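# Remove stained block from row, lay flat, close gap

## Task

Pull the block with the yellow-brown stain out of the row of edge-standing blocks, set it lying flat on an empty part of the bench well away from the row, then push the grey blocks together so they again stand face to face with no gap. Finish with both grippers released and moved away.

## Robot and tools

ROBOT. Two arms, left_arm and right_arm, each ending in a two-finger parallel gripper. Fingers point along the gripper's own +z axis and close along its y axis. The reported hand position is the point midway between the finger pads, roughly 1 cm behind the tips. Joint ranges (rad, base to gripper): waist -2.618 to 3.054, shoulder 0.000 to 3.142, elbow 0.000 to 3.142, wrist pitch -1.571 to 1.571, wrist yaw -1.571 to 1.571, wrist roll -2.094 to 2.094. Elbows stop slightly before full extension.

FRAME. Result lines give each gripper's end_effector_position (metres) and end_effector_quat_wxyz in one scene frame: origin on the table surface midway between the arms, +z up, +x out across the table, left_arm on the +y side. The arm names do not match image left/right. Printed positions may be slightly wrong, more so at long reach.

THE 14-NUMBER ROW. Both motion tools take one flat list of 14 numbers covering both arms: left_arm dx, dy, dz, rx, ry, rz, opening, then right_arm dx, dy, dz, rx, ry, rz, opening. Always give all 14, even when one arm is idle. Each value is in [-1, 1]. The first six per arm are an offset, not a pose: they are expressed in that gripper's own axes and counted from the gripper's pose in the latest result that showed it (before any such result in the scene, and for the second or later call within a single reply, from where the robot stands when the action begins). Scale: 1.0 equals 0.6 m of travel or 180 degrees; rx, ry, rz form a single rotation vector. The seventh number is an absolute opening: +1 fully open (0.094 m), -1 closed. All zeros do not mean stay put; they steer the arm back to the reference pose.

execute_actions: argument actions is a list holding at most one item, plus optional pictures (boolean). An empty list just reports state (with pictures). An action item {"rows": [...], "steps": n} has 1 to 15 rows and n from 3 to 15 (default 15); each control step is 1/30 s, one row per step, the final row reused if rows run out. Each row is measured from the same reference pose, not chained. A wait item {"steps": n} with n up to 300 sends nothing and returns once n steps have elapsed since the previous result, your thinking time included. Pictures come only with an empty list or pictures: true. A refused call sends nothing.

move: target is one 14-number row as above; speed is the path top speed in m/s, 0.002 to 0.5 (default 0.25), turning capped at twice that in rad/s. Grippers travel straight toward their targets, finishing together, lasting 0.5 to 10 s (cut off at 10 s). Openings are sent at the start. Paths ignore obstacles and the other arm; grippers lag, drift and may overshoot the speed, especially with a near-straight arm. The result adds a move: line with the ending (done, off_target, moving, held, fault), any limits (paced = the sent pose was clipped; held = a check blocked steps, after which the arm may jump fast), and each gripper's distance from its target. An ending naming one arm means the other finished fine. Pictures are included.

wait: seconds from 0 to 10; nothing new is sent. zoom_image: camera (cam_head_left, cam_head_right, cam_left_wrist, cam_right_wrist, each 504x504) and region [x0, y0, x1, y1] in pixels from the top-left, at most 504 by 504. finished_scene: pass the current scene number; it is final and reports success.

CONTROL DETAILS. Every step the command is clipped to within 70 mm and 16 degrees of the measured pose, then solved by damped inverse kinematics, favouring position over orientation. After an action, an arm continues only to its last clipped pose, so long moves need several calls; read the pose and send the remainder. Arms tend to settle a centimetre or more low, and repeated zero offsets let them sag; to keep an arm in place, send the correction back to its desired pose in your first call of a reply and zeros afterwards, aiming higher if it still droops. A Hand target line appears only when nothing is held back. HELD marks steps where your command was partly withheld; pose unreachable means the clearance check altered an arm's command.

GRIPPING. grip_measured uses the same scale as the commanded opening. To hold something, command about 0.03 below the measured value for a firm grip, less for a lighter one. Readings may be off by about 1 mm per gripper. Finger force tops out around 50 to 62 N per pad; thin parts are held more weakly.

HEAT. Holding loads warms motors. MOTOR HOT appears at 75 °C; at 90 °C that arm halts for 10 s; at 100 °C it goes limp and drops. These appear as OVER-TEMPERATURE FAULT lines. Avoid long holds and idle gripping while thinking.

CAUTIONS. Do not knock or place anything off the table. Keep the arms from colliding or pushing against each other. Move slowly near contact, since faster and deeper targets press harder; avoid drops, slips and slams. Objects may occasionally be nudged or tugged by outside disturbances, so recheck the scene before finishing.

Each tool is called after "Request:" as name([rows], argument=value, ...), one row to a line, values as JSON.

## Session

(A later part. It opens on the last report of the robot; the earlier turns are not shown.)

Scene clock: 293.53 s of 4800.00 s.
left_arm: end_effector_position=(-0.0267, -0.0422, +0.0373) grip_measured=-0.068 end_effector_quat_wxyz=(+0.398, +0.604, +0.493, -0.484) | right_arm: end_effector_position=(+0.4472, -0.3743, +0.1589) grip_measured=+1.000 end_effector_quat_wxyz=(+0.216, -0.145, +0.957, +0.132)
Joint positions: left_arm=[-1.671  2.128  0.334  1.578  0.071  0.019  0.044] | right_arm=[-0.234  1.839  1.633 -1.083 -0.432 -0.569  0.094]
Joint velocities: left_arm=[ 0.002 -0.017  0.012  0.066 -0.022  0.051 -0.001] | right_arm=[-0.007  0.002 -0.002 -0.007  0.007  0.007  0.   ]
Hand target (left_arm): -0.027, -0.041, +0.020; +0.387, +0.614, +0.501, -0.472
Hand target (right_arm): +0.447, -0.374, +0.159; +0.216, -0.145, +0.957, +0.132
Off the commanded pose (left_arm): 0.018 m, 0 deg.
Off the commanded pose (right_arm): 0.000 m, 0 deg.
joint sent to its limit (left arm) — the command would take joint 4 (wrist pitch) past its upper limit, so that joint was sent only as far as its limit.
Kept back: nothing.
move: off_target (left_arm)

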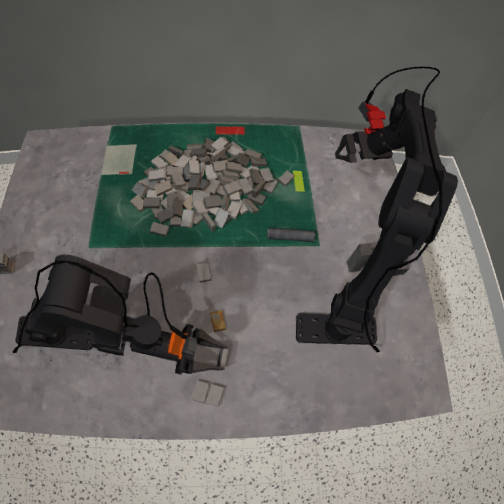

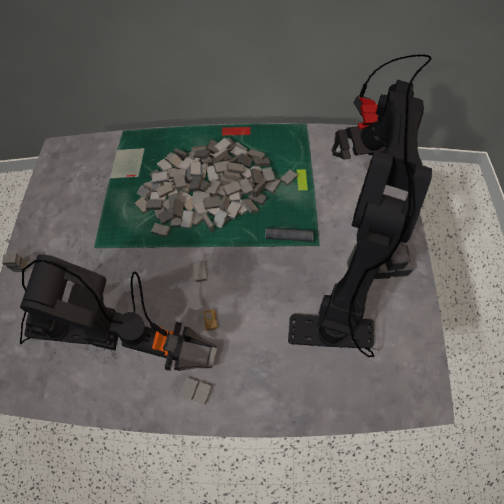

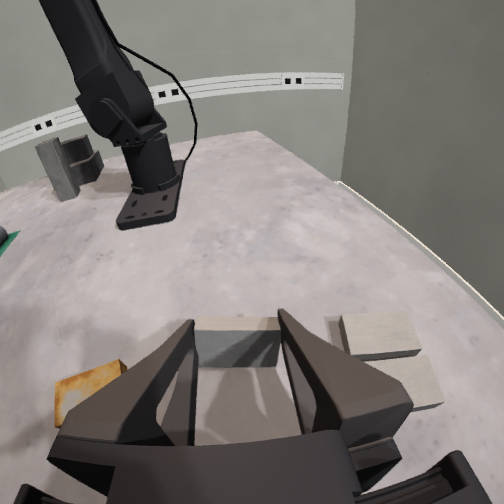

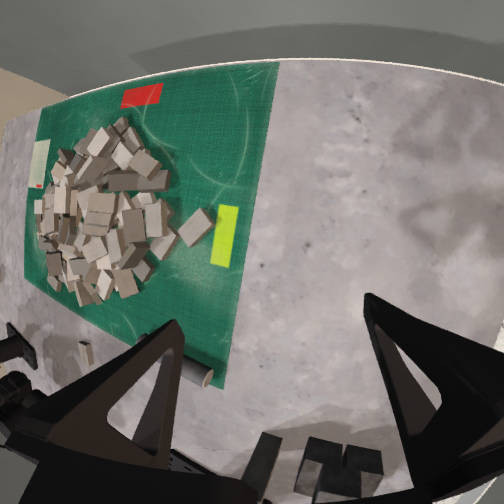

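Request:
move(target=[-0.05,0,0,0,0,0,-0.2,0,0,0,0,0,0,1], speed=0.08)

Request:
move(target=[-0.02,-0.02,0.09,0,-0.03,0,-0.2,0,0,0,0,0,0,1], speed=0.1)

Scene clock: 294.83 s of 4800.00 s.
left_arm: end_effector_position=(-0.0269, -0.0434, +0.0566) grip_measured=-0.068 end_effector_quat_wxyz=(+0.391, +0.609, +0.498, -0.477) | right_arm: end_effector_position=(+0.4472, -0.3744, +0.1589) grip_measured=+1.000 end_effector_quat_wxyz=(+0.216, -0.145, +0.957, +0.131)
Joint positions: left_arm=[-1.671  1.953  0.334  1.377  0.071  0.019  0.044] | right_arm=[-0.234  1.839  1.633 -1.083 -0.432 -0.569  0.094]
Joint velocities: left_arm=[ 0.007 -0.012  0.002 -0.022  0.022 -0.037  0.   ] | right_arm=[-0.002  0.017  0.002 -0.022  0.037 -0.11   0.   ]
Hand target (left_arm): -0.028, -0.048, +0.067; +0.398, +0.603, +0.493, -0.484
Hand target (right_arm): +0.447, -0.374, +0.159; +0.216, -0.145, +0.957, +0.132
Off the commanded pose (left_arm): 0.011 m, 1 deg.
Off the commanded pose (right_arm): 0.000 m, 0 deg.
Kept back: nothing.
move: off_target (left_arm)

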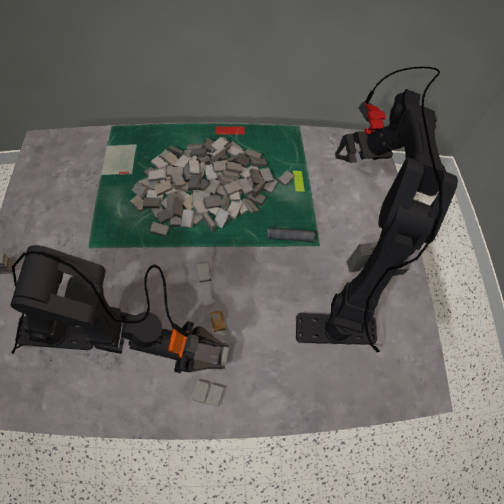

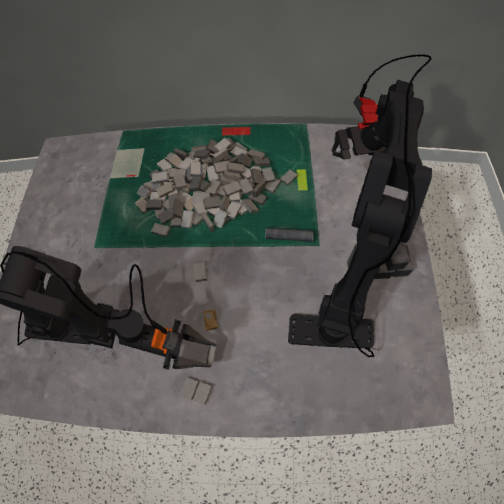

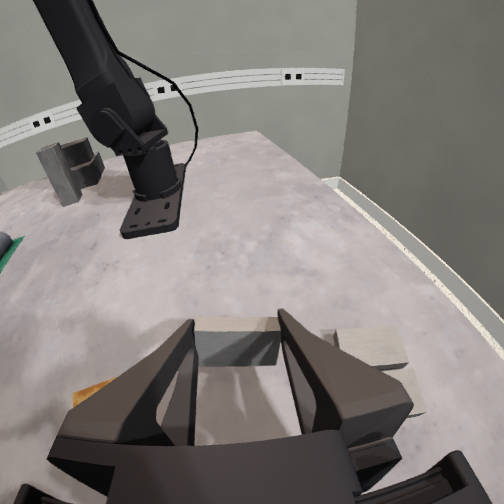

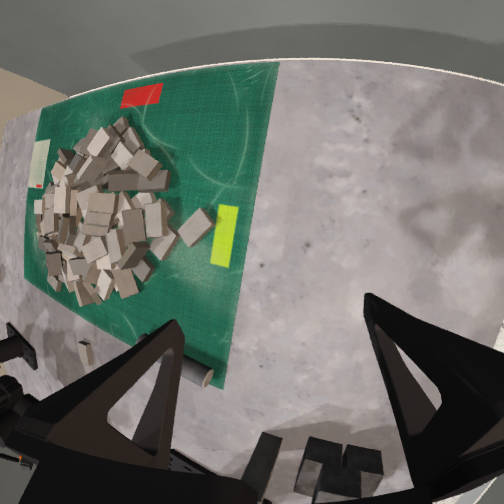

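Scene clock: 295.80 s of 4800.00 s.
left_arm: end_effector_position=(-0.0442, -0.0884, +0.0487) grip_measured=-0.068 end_effector_quat_wxyz=(+0.408, +0.596, +0.485, -0.493) | right_arm: end_effector_position=(+0.4472, -0.3744, +0.1588) grip_measured=+1.000 end_effector_quat_wxyz=(+0.216, -0.145, +0.957, +0.131)
Joint positions: left_arm=[-1.713  2.139  0.521  1.436  0.028  0.015  0.044] | right_arm=[-0.234  1.839  1.633 -1.083 -0.432 -0.569  0.094]
Joint velocities: left_arm=[-0.007  0.027  0.012 -0.037  0.037  0.022 -0.001] | right_arm=[-0.017 -0.007 -0.007 -0.037 -0.037 -0.037  0.   ]
Hand target (left_arm): -0.049, -0.095, +0.055; +0.414, +0.586, +0.479, -0.505
Hand target (right_arm): +0.447, -0.374, +0.159; +0.216, -0.145, +0.957, +0.131
Off the commanded pose (left_arm): 0.011 m, 2 deg.
Off the commanded pose (right_arm): 0.000 m, 0 deg.
Kept back: nothing.
move: off_target (left_arm)

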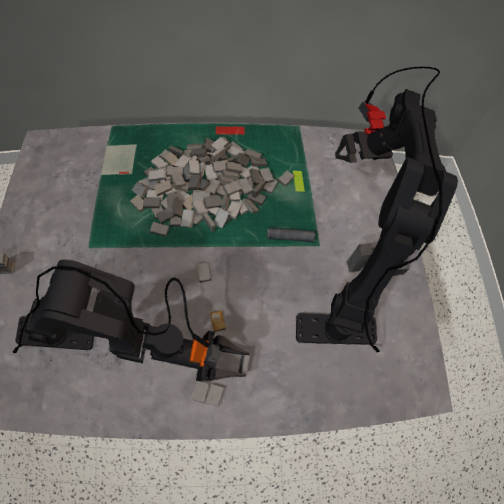

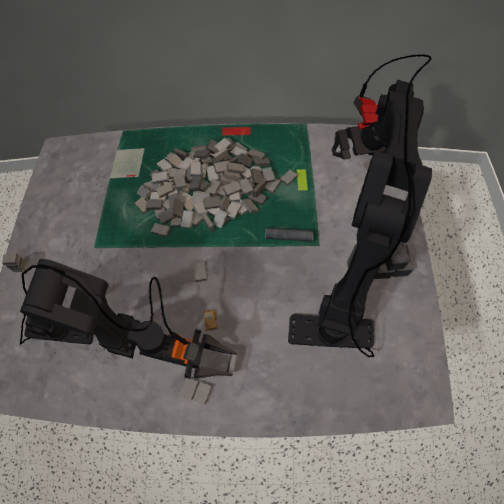

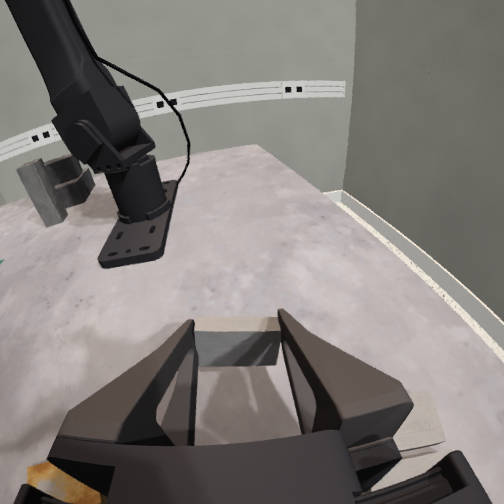

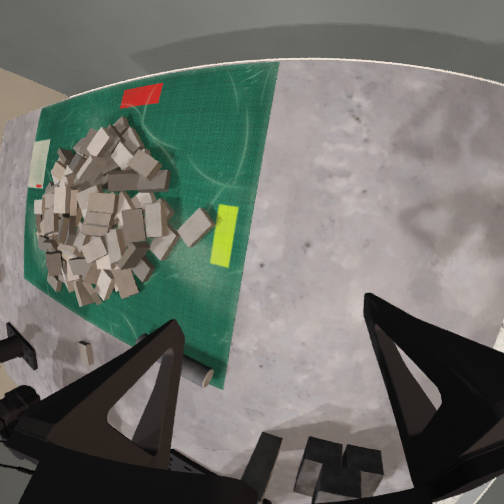

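Request:
move(target=[0.045,0,0,0,-0.02,0,-0.2,0,0,0,0,0,0,1], speed=0.04)

Scene clock: 297.03 s of 4800.00 s.
left_arm: end_effector_position=(-0.0437, -0.0866, +0.0397) grip_measured=-0.068 end_effector_quat_wxyz=(+0.419, +0.586, +0.476, -0.504) | right_arm: end_effector_position=(+0.4472, -0.3744, +0.1588) grip_measured=+1.000 end_effector_quat_wxyz=(+0.216, -0.145, +0.957, +0.131)
Joint positions: left_arm=[-1.713  2.239  0.521  1.578  0.027  0.015  0.044] | right_arm=[-0.234  1.839  1.633 -1.083 -0.432 -0.569  0.094]
Joint velocities: left_arm=[-0.007  0.002 -0.007  0.037  0.007  0.022 -0.   ] | right_arm=[-0.007 -0.002 -0.012 -0.022 -0.037  0.051  0.   ]
Hand target (left_arm): -0.043, -0.083, +0.023; +0.408, +0.597, +0.485, -0.493
Hand target (right_arm): +0.447, -0.374, +0.159; +0.216, -0.145, +0.957, +0.131
Off the commanded pose (left_arm): 0.018 m, 1 deg.
Off the commanded pose (right_arm): 0.000 m, 0 deg.
joint sent to its limit (left arm) — the command would take joint 4 (wrist pitch) past its upper limit, so that joint was sent only as far as its limit.
Kept back: nothing.
move: off_target (left_arm)

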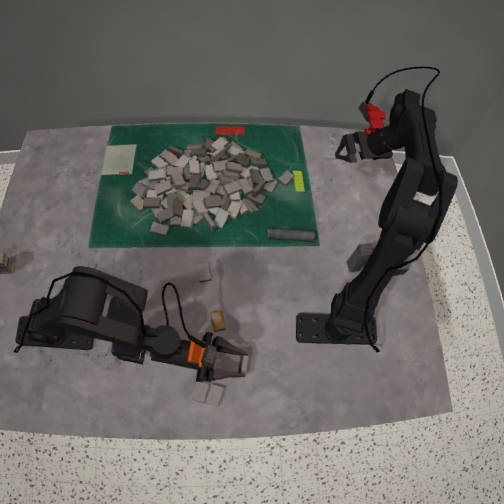

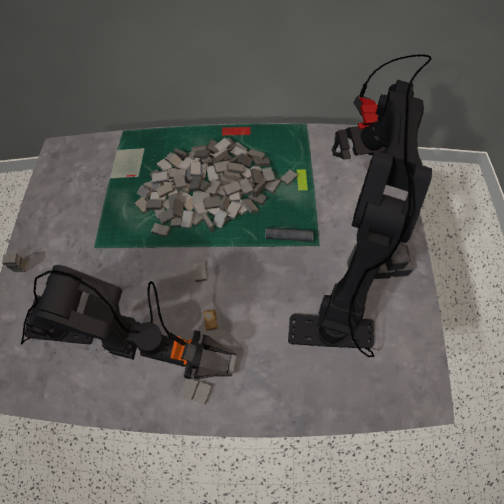

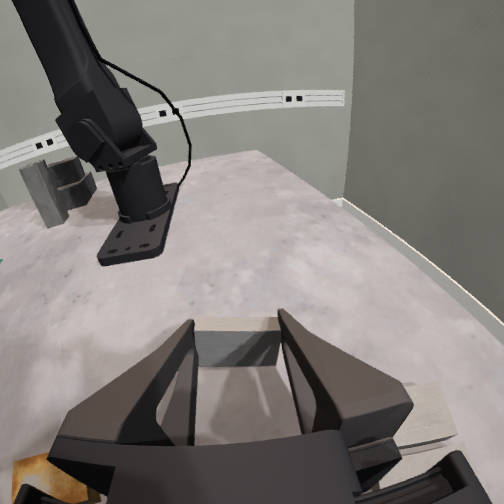

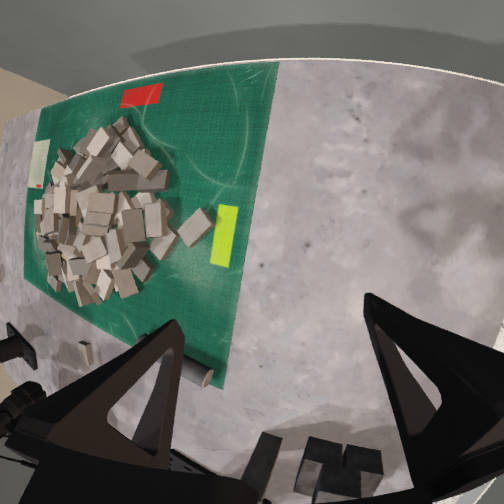

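Request:
move(target=[0.03,0,0,0,0,0,-0.2,0,0,0,0,0,0,1], speed=0.03)

Request:
zoom_image(camera="cam_head_left", region=[150,300,290,420])

Scene clock: 298.10 s of 4800.00 s.
left_arm: end_effector_position=(-0.0437, -0.0866, +0.0397) grip_measured=-0.068 end_effector_quat_wxyz=(+0.419, +0.586, +0.476, -0.504) | right_arm: end_effector_position=(+0.4472, -0.3745, +0.1588) grip_measured=+1.000 end_effector_quat_wxyz=(+0.216, -0.145, +0.957, +0.131)
Joint positions: left_arm=[-1.713  2.239  0.521  1.578  0.027  0.015  0.044] | right_arm=[-0.234  1.839  1.633 -1.083 -0.431 -0.569  0.094]
Joint velocities: left_arm=[-0.002 -0.007 -0.012  0.007 -0.007 -0.007 -0.   ] | right_arm=[ 0.022  0.002  0.017  0.051 -0.037 -0.051  0.   ]
Hand target (left_arm): -0.043, -0.084, +0.022; +0.409, +0.596, +0.485, -0.492
Hand target (right_arm): +0.447, -0.374, +0.159; +0.216, -0.145, +0.957, +0.131
Off the commanded pose (left_arm): 0.018 m, 0 deg.
Off the commanded pose (right_arm): 0.000 m, 0 deg.
joint sent to its limit (left arm) — the command would take joint 4 (wrist pitch) past its upper limit, so that joint was sent only as far as its limit.
Kept back: nothing.
move: off_target (left_arm)

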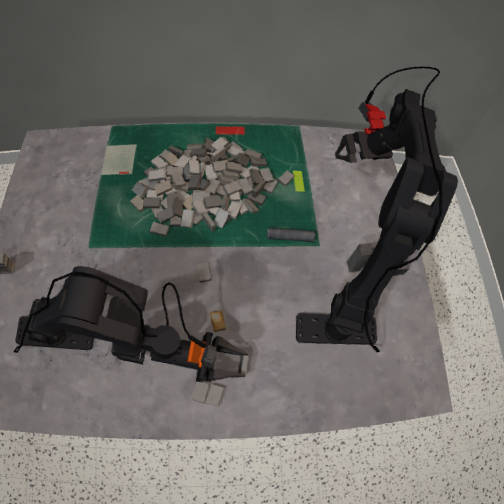

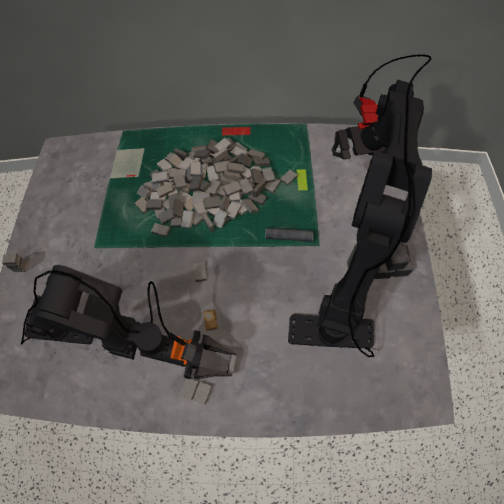

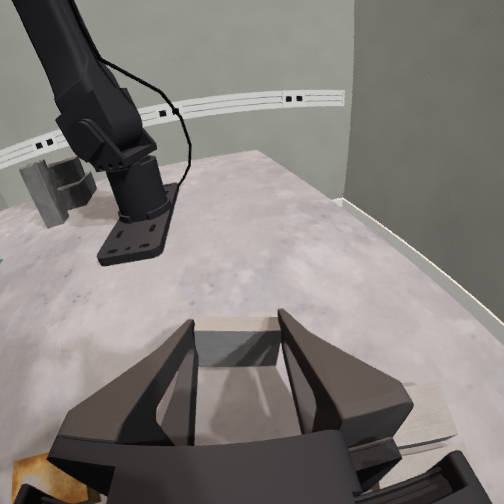

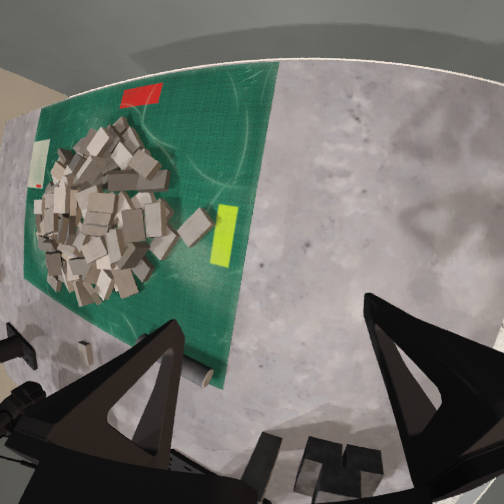

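Region (150, 300, 290, 420) of cam_head_left's 504x504 image, scaled by 3.600, with more detail than that image has; it fills the top 432 rows of this view, and the rest is white.

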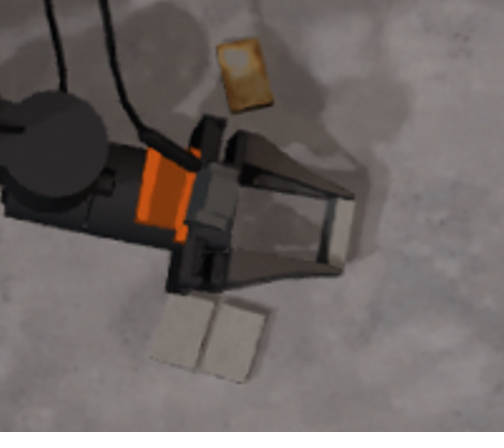

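Request:
move(target=[0.025,0,0,0,0.025,0,-0.2,0,0,0,0,0,0,1], speed=0.03)

Scene clock: 299.87 s of 4800.00 s.
left_arm: end_effector_position=(-0.0437, -0.0868, +0.0397) grip_measured=-0.068 end_effector_quat_wxyz=(+0.417, +0.588, +0.478, -0.502) | right_arm: end_effector_position=(+0.4472, -0.3746, +0.1588) grip_measured=+1.000 end_effector_quat_wxyz=(+0.216, -0.145, +0.957, +0.131)
Joint positions: left_arm=[-1.713  2.228  0.521  1.557  0.027  0.015  0.044] | right_arm=[-0.234  1.839  1.633 -1.083 -0.431 -0.569  0.094]
Joint velocities: left_arm=[-0.017  0.002 -0.002  0.022 -0.066  0.037  0.001] | right_arm=[ 0.007  0.002 -0.027  0.022 -0.066 -0.037  0.   ]
Hand target (left_arm): -0.043, -0.084, +0.025; +0.400, +0.605, +0.492, -0.482
Hand target (right_arm): +0.447, -0.375, +0.159; +0.216, -0.145, +0.957, +0.131
Off the commanded pose (left_arm): 0.015 m, 4 deg.
Off the commanded pose (right_arm): 0.000 m, 0 deg.
Kept back: nothing.
move: off_target (left_arm)

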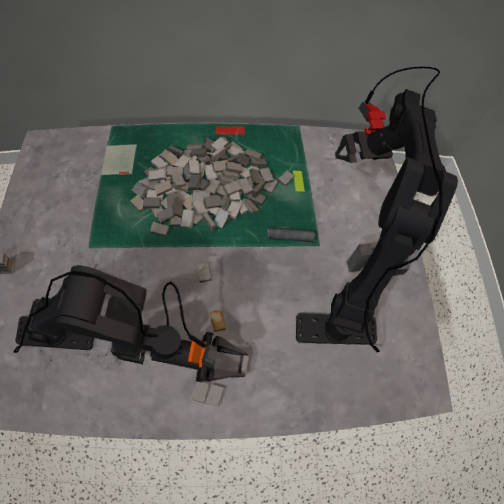

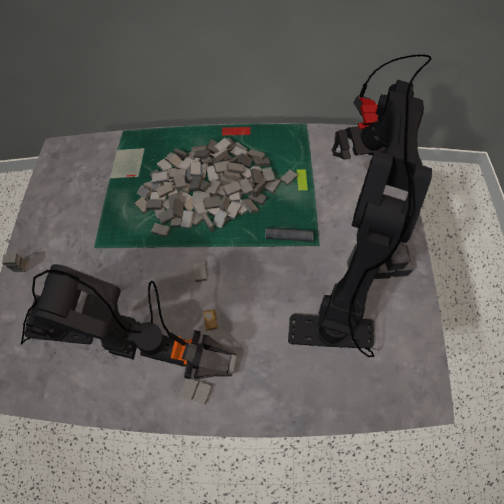

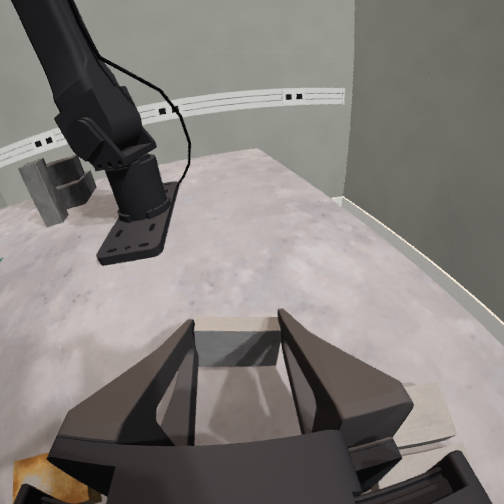

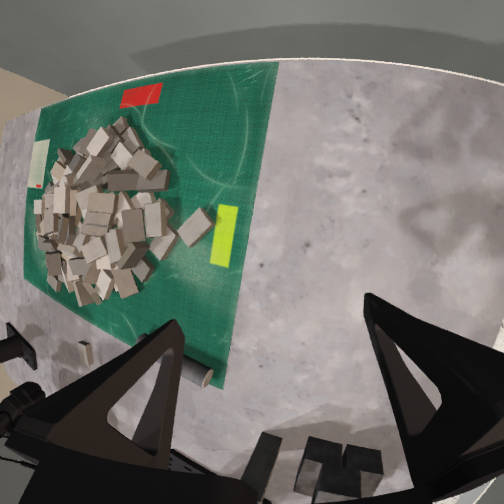

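Request:
move(target=[0,0,0,0,0,0,-0.2,0,0,0,0,0,0,1])

Request:
move(target=[0,0,0,0,0,0,0.2,0,0,0,0,0,0,1])

Request:
move(target=[-0.02,0,-0.07,0,0,0,0.2,0,0,0,0,0,0,1], speed=0.08)

Scene clock: 300.80 s of 4800.00 s.
left_arm: end_effector_position=(-0.0437, -0.0868, +0.0402) grip_measured=-0.068 end_effector_quat_wxyz=(+0.417, +0.588, +0.478, -0.502) | right_arm: end_effector_position=(+0.4471, -0.3746, +0.1588) grip_measured=+1.000 end_effector_quat_wxyz=(+0.216, -0.145, +0.957, +0.131)
Joint positions: left_arm=[-1.713  2.228  0.521  1.559  0.027  0.015  0.044] | right_arm=[-0.234  1.839  1.633 -1.083 -0.431 -0.569  0.094]
Joint velocities: left_arm=[-0.002  0.012  0.007 -0.007  0.051  0.11  -0.   ] | right_arm=[ 0.007 -0.012 -0.002 -0.037 -0.037 -0.037  0.   ]
Hand target (left_arm): -0.044, -0.087, +0.040; +0.417, +0.588, +0.478, -0.502
Hand target (right_arm): +0.447, -0.375, +0.159; +0.216, -0.145, +0.957, +0.131
Off the commanded pose (left_arm): 0.001 m, 0 deg.
Off the commanded pose (right_arm): 0.000 m, 0 deg.
Kept back: nothing.
move: done

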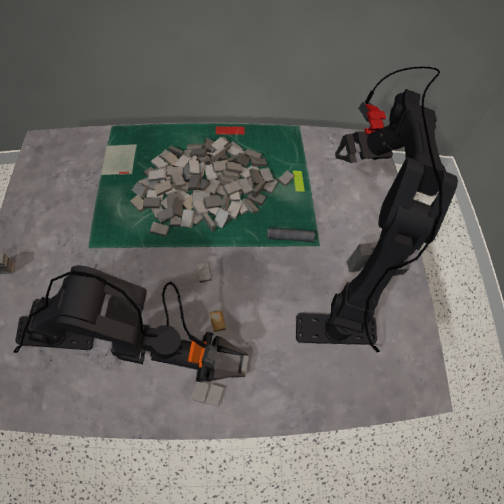

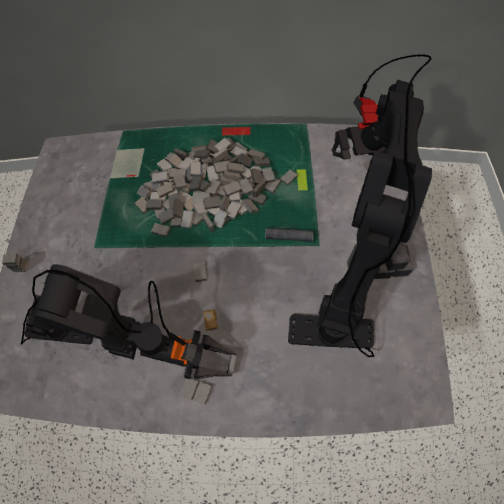

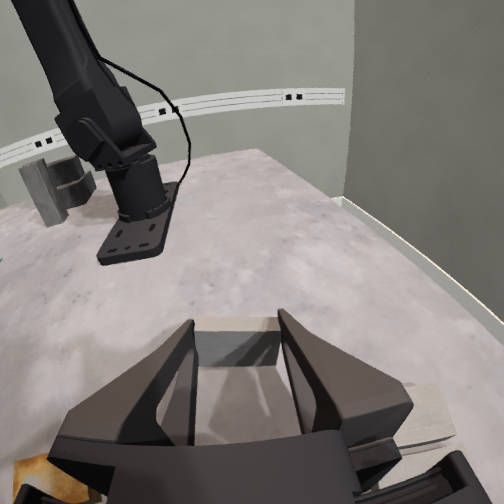

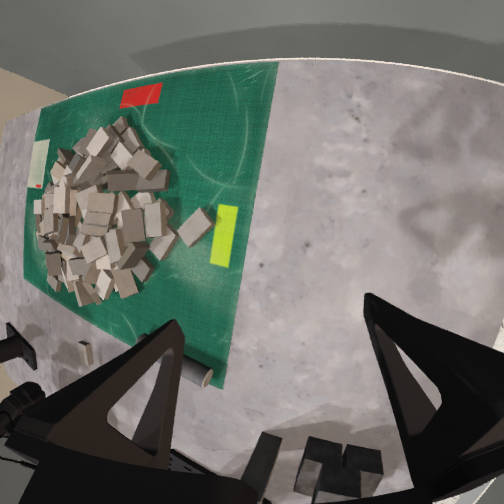

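Scene clock: 301.30 s of 4800.00 s.
left_arm: end_effector_position=(-0.0437, -0.0869, +0.0408) grip_measured=+0.197 end_effector_quat_wxyz=(+0.418, +0.587, +0.477, -0.503) | right_arm: end_effector_position=(+0.4471, -0.3747, +0.1587) grip_measured=+1.000 end_effector_quat_wxyz=(+0.216, -0.145, +0.957, +0.131)
Joint positions: left_arm=[-1.713  2.228  0.521  1.561  0.027  0.015  0.056] | right_arm=[-0.234  1.839  1.633 -1.083 -0.43  -0.569  0.094]
Joint velocities: left_arm=[-0.017  0.002  0.012  0.037 -0.037  0.037 -0.001] | right_arm=[-0.022 -0.007 -0.017 -0.022  0.007 -0.095  0.   ]
Hand target (left_arm): -0.044, -0.087, +0.040; +0.417, +0.588, +0.478, -0.502
Hand target (right_arm): +0.447, -0.375, +0.159; +0.216, -0.145, +0.957, +0.131
Off the commanded pose (left_arm): 0.001 m, 0 deg.
Off the commanded pose (right_arm): 0.000 m, 0 deg.
Kept back: nothing.
move: done

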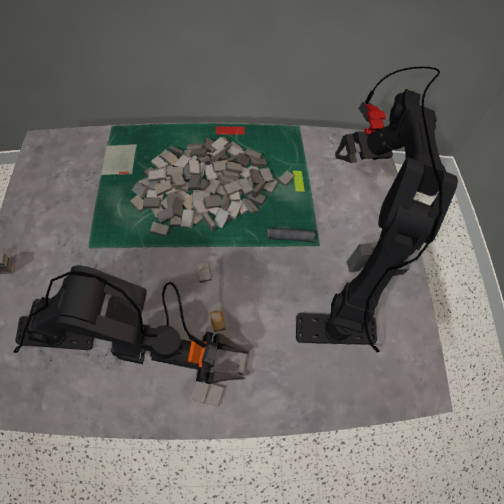

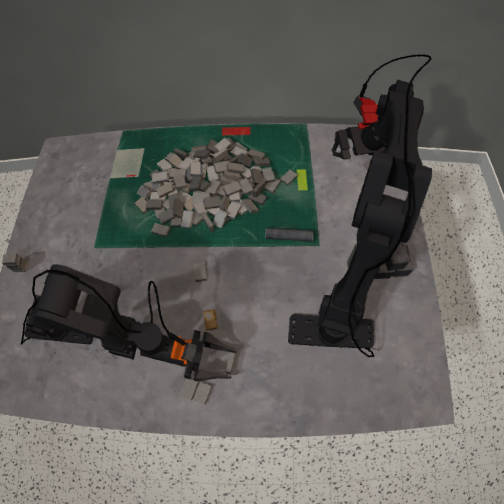

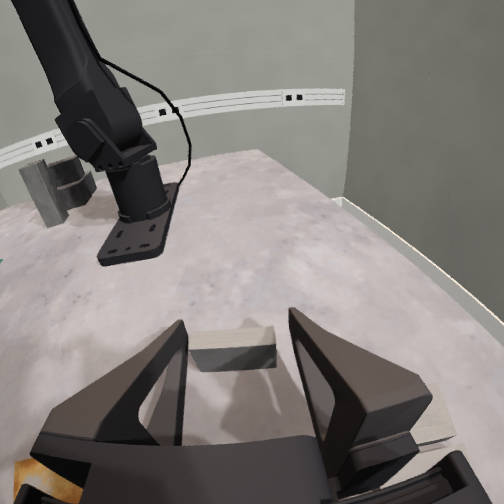

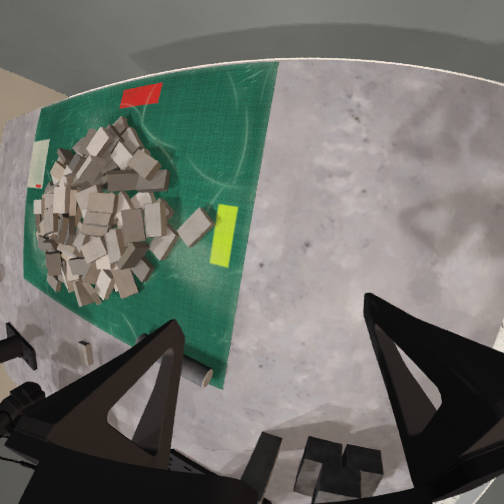

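Scene clock: 302.17 s of 4800.00 s.
left_arm: end_effector_position=(-0.0381, -0.0536, +0.0594) grip_measured=+0.197 end_effector_quat_wxyz=(+0.417, +0.588, +0.478, -0.502) | right_arm: end_effector_position=(+0.4471, -0.3747, +0.1587) grip_measured=+1.000 end_effector_quat_wxyz=(+0.216, -0.145, +0.957, +0.131)
Joint positions: left_arm=[-1.713  2.094  0.37   1.577  0.027  0.015  0.056] | right_arm=[-0.234  1.839  1.633 -1.083 -0.43  -0.569  0.094]
Joint velocities: left_arm=[-0.012 -0.007  0.002  0.007 -0.022 -0.051  0.001] | right_arm=[0.007 0.002 0.022 0.037 0.007 0.007 0.   ]
Hand target (left_arm): -0.037, -0.048, +0.059; +0.415, +0.590, +0.480, -0.500
Hand target (right_arm): +0.447, -0.375, +0.159; +0.216, -0.145, +0.957, +0.131
Off the commanded pose (left_arm): 0.006 m, 0 deg.
Off the commanded pose (right_arm): 0.000 m, 0 deg.
joint sent to its limit (left arm) — the command would take joint 4 (wrist pitch) past its upper limit, so that joint was sent only as far as its limit.
Kept back: nothing.
move: done

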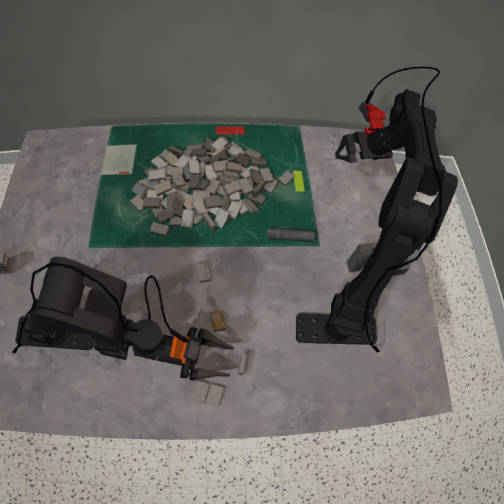

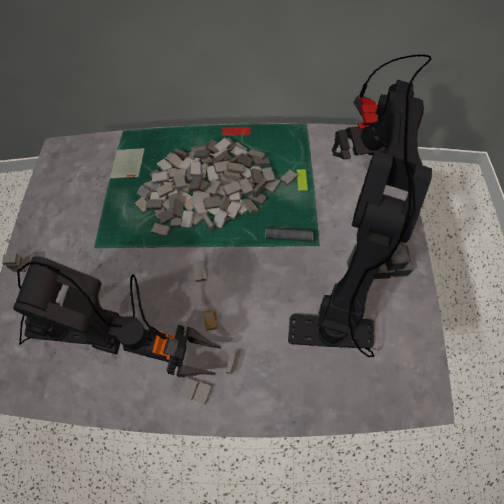

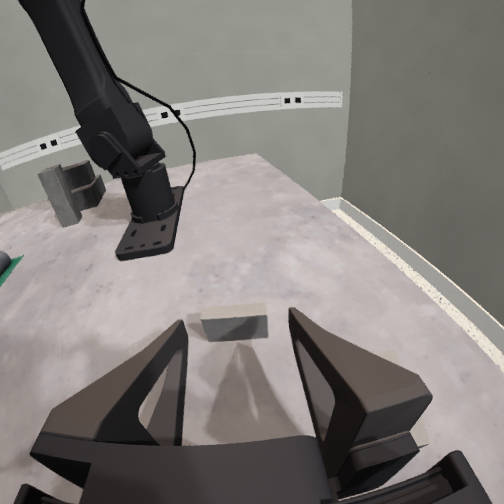

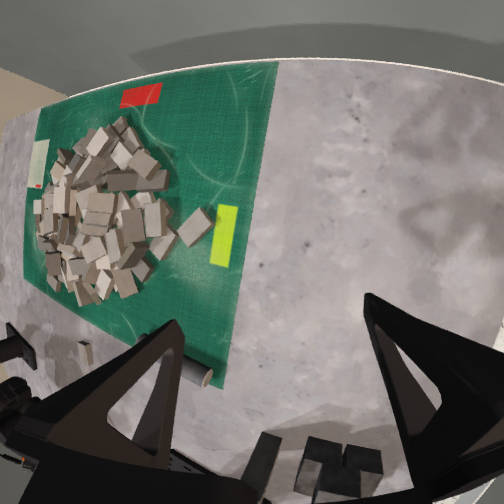

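Request:
move(target=[-0.07,0,0.03,0,0.45,0,0.3,0,0,0,0,0,0,1])

Scene clock: 306.03 s of 4800.00 s.
left_arm: end_effector_position=(-0.0392, -0.0779, +0.0991) grip_measured=+0.297 end_effector_quat_wxyz=(+0.004, +0.769, +0.640, -0.013) | right_arm: end_effector_position=(+0.4471, -0.3747, +0.1587) grip_measured=+1.000 end_effector_quat_wxyz=(+0.215, -0.145, +0.957, +0.130)
Joint positions: left_arm=[-1.713  2.255  2.111 -1.402  0.01   0.015  0.061] | right_arm=[-0.234  1.839  1.633 -1.083 -0.43  -0.569  0.094]
Joint velocities: left_arm=[-0.007  0.002  0.012  0.007 -0.007 -0.007  0.001] | right_arm=[ 0.002 -0.002 -0.007 -0.037 -0.007  0.022  0.   ]
Hand target (left_arm): -0.043, -0.077, +0.097; +0.002, +0.772, +0.636, -0.005
Hand target (right_arm): +0.447, -0.375, +0.159; +0.215, -0.145, +0.957, +0.131
Off the commanded pose (left_arm): 0.004 m, 2 deg.
Off the commanded pose (right_arm): 0.000 m, 0 deg.
Kept back: nothing.
move: done

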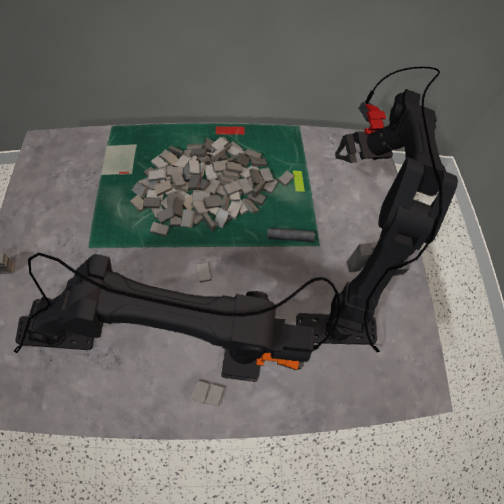

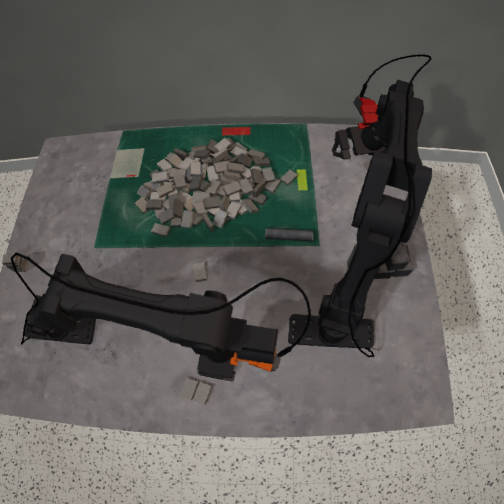

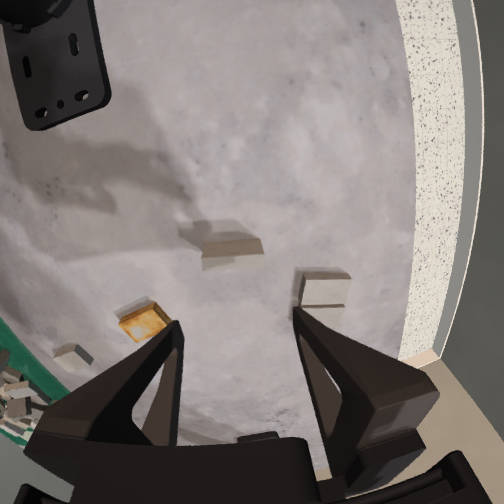

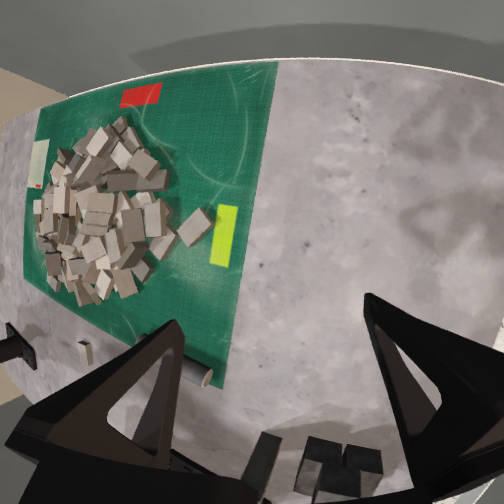

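Request:
move(target=[0.116,-0.119,0.05,0,0,0,0.3,0,0,0,0,0,0,1])

Scene clock: 307.37 s of 4800.00 s.
left_arm: end_effector_position=(-0.1004, +0.0030, +0.0656) grip_measured=+0.297 end_effector_quat_wxyz=(-0.005, +0.774, +0.634, -0.006) | right_arm: end_effector_position=(+0.4471, -0.3748, +0.1587) grip_measured=+1.000 end_effector_quat_wxyz=(+0.215, -0.145, +0.957, +0.130)
Joint positions: left_arm=[-1.906  2.008  1.593 -1.15   0.014 -0.162  0.061] | right_arm=[-0.234  1.839  1.633 -1.083 -0.429 -0.569  0.094]
Joint velocities: left_arm=[ 0.012 -0.012 -0.007  0.007 -0.066 -0.022  0.   ] | right_arm=[-0.022  0.002 -0.017  0.007 -0.037  0.022  0.   ]
Hand target (left_arm): -0.098, +0.003, +0.068; +0.001, +0.769, +0.640, -0.013
Hand target (right_arm): +0.447, -0.375, +0.159; +0.215, -0.145, +0.957, +0.130
Off the commanded pose (left_arm): 0.004 m, 2 deg.
Off the commanded pose (right_arm): 0.000 m, 0 deg.
Kept back: nothing.
move: done

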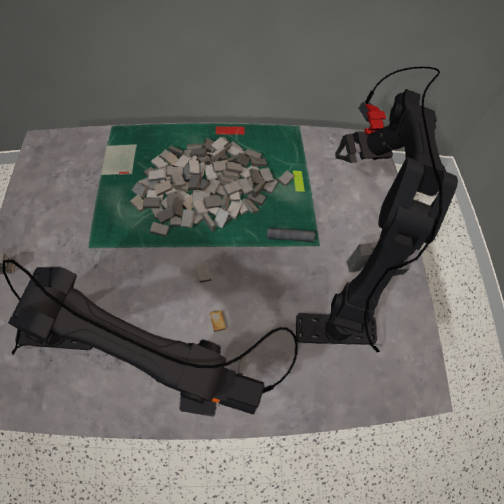

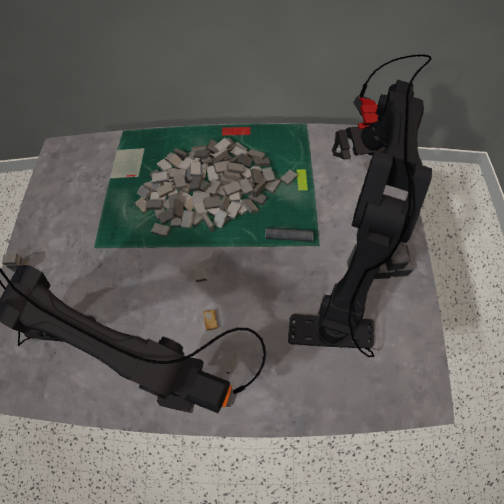

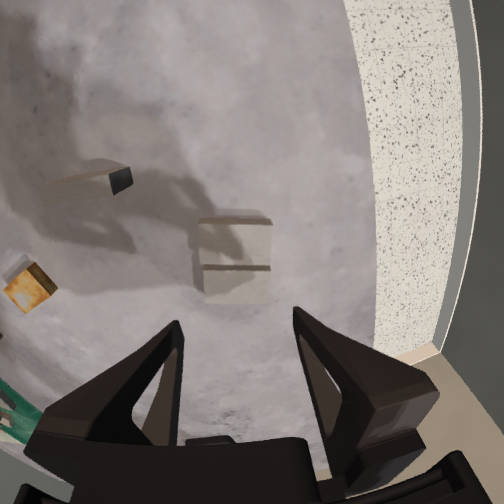

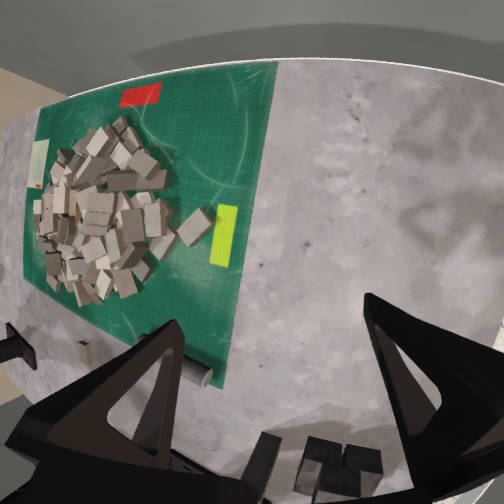

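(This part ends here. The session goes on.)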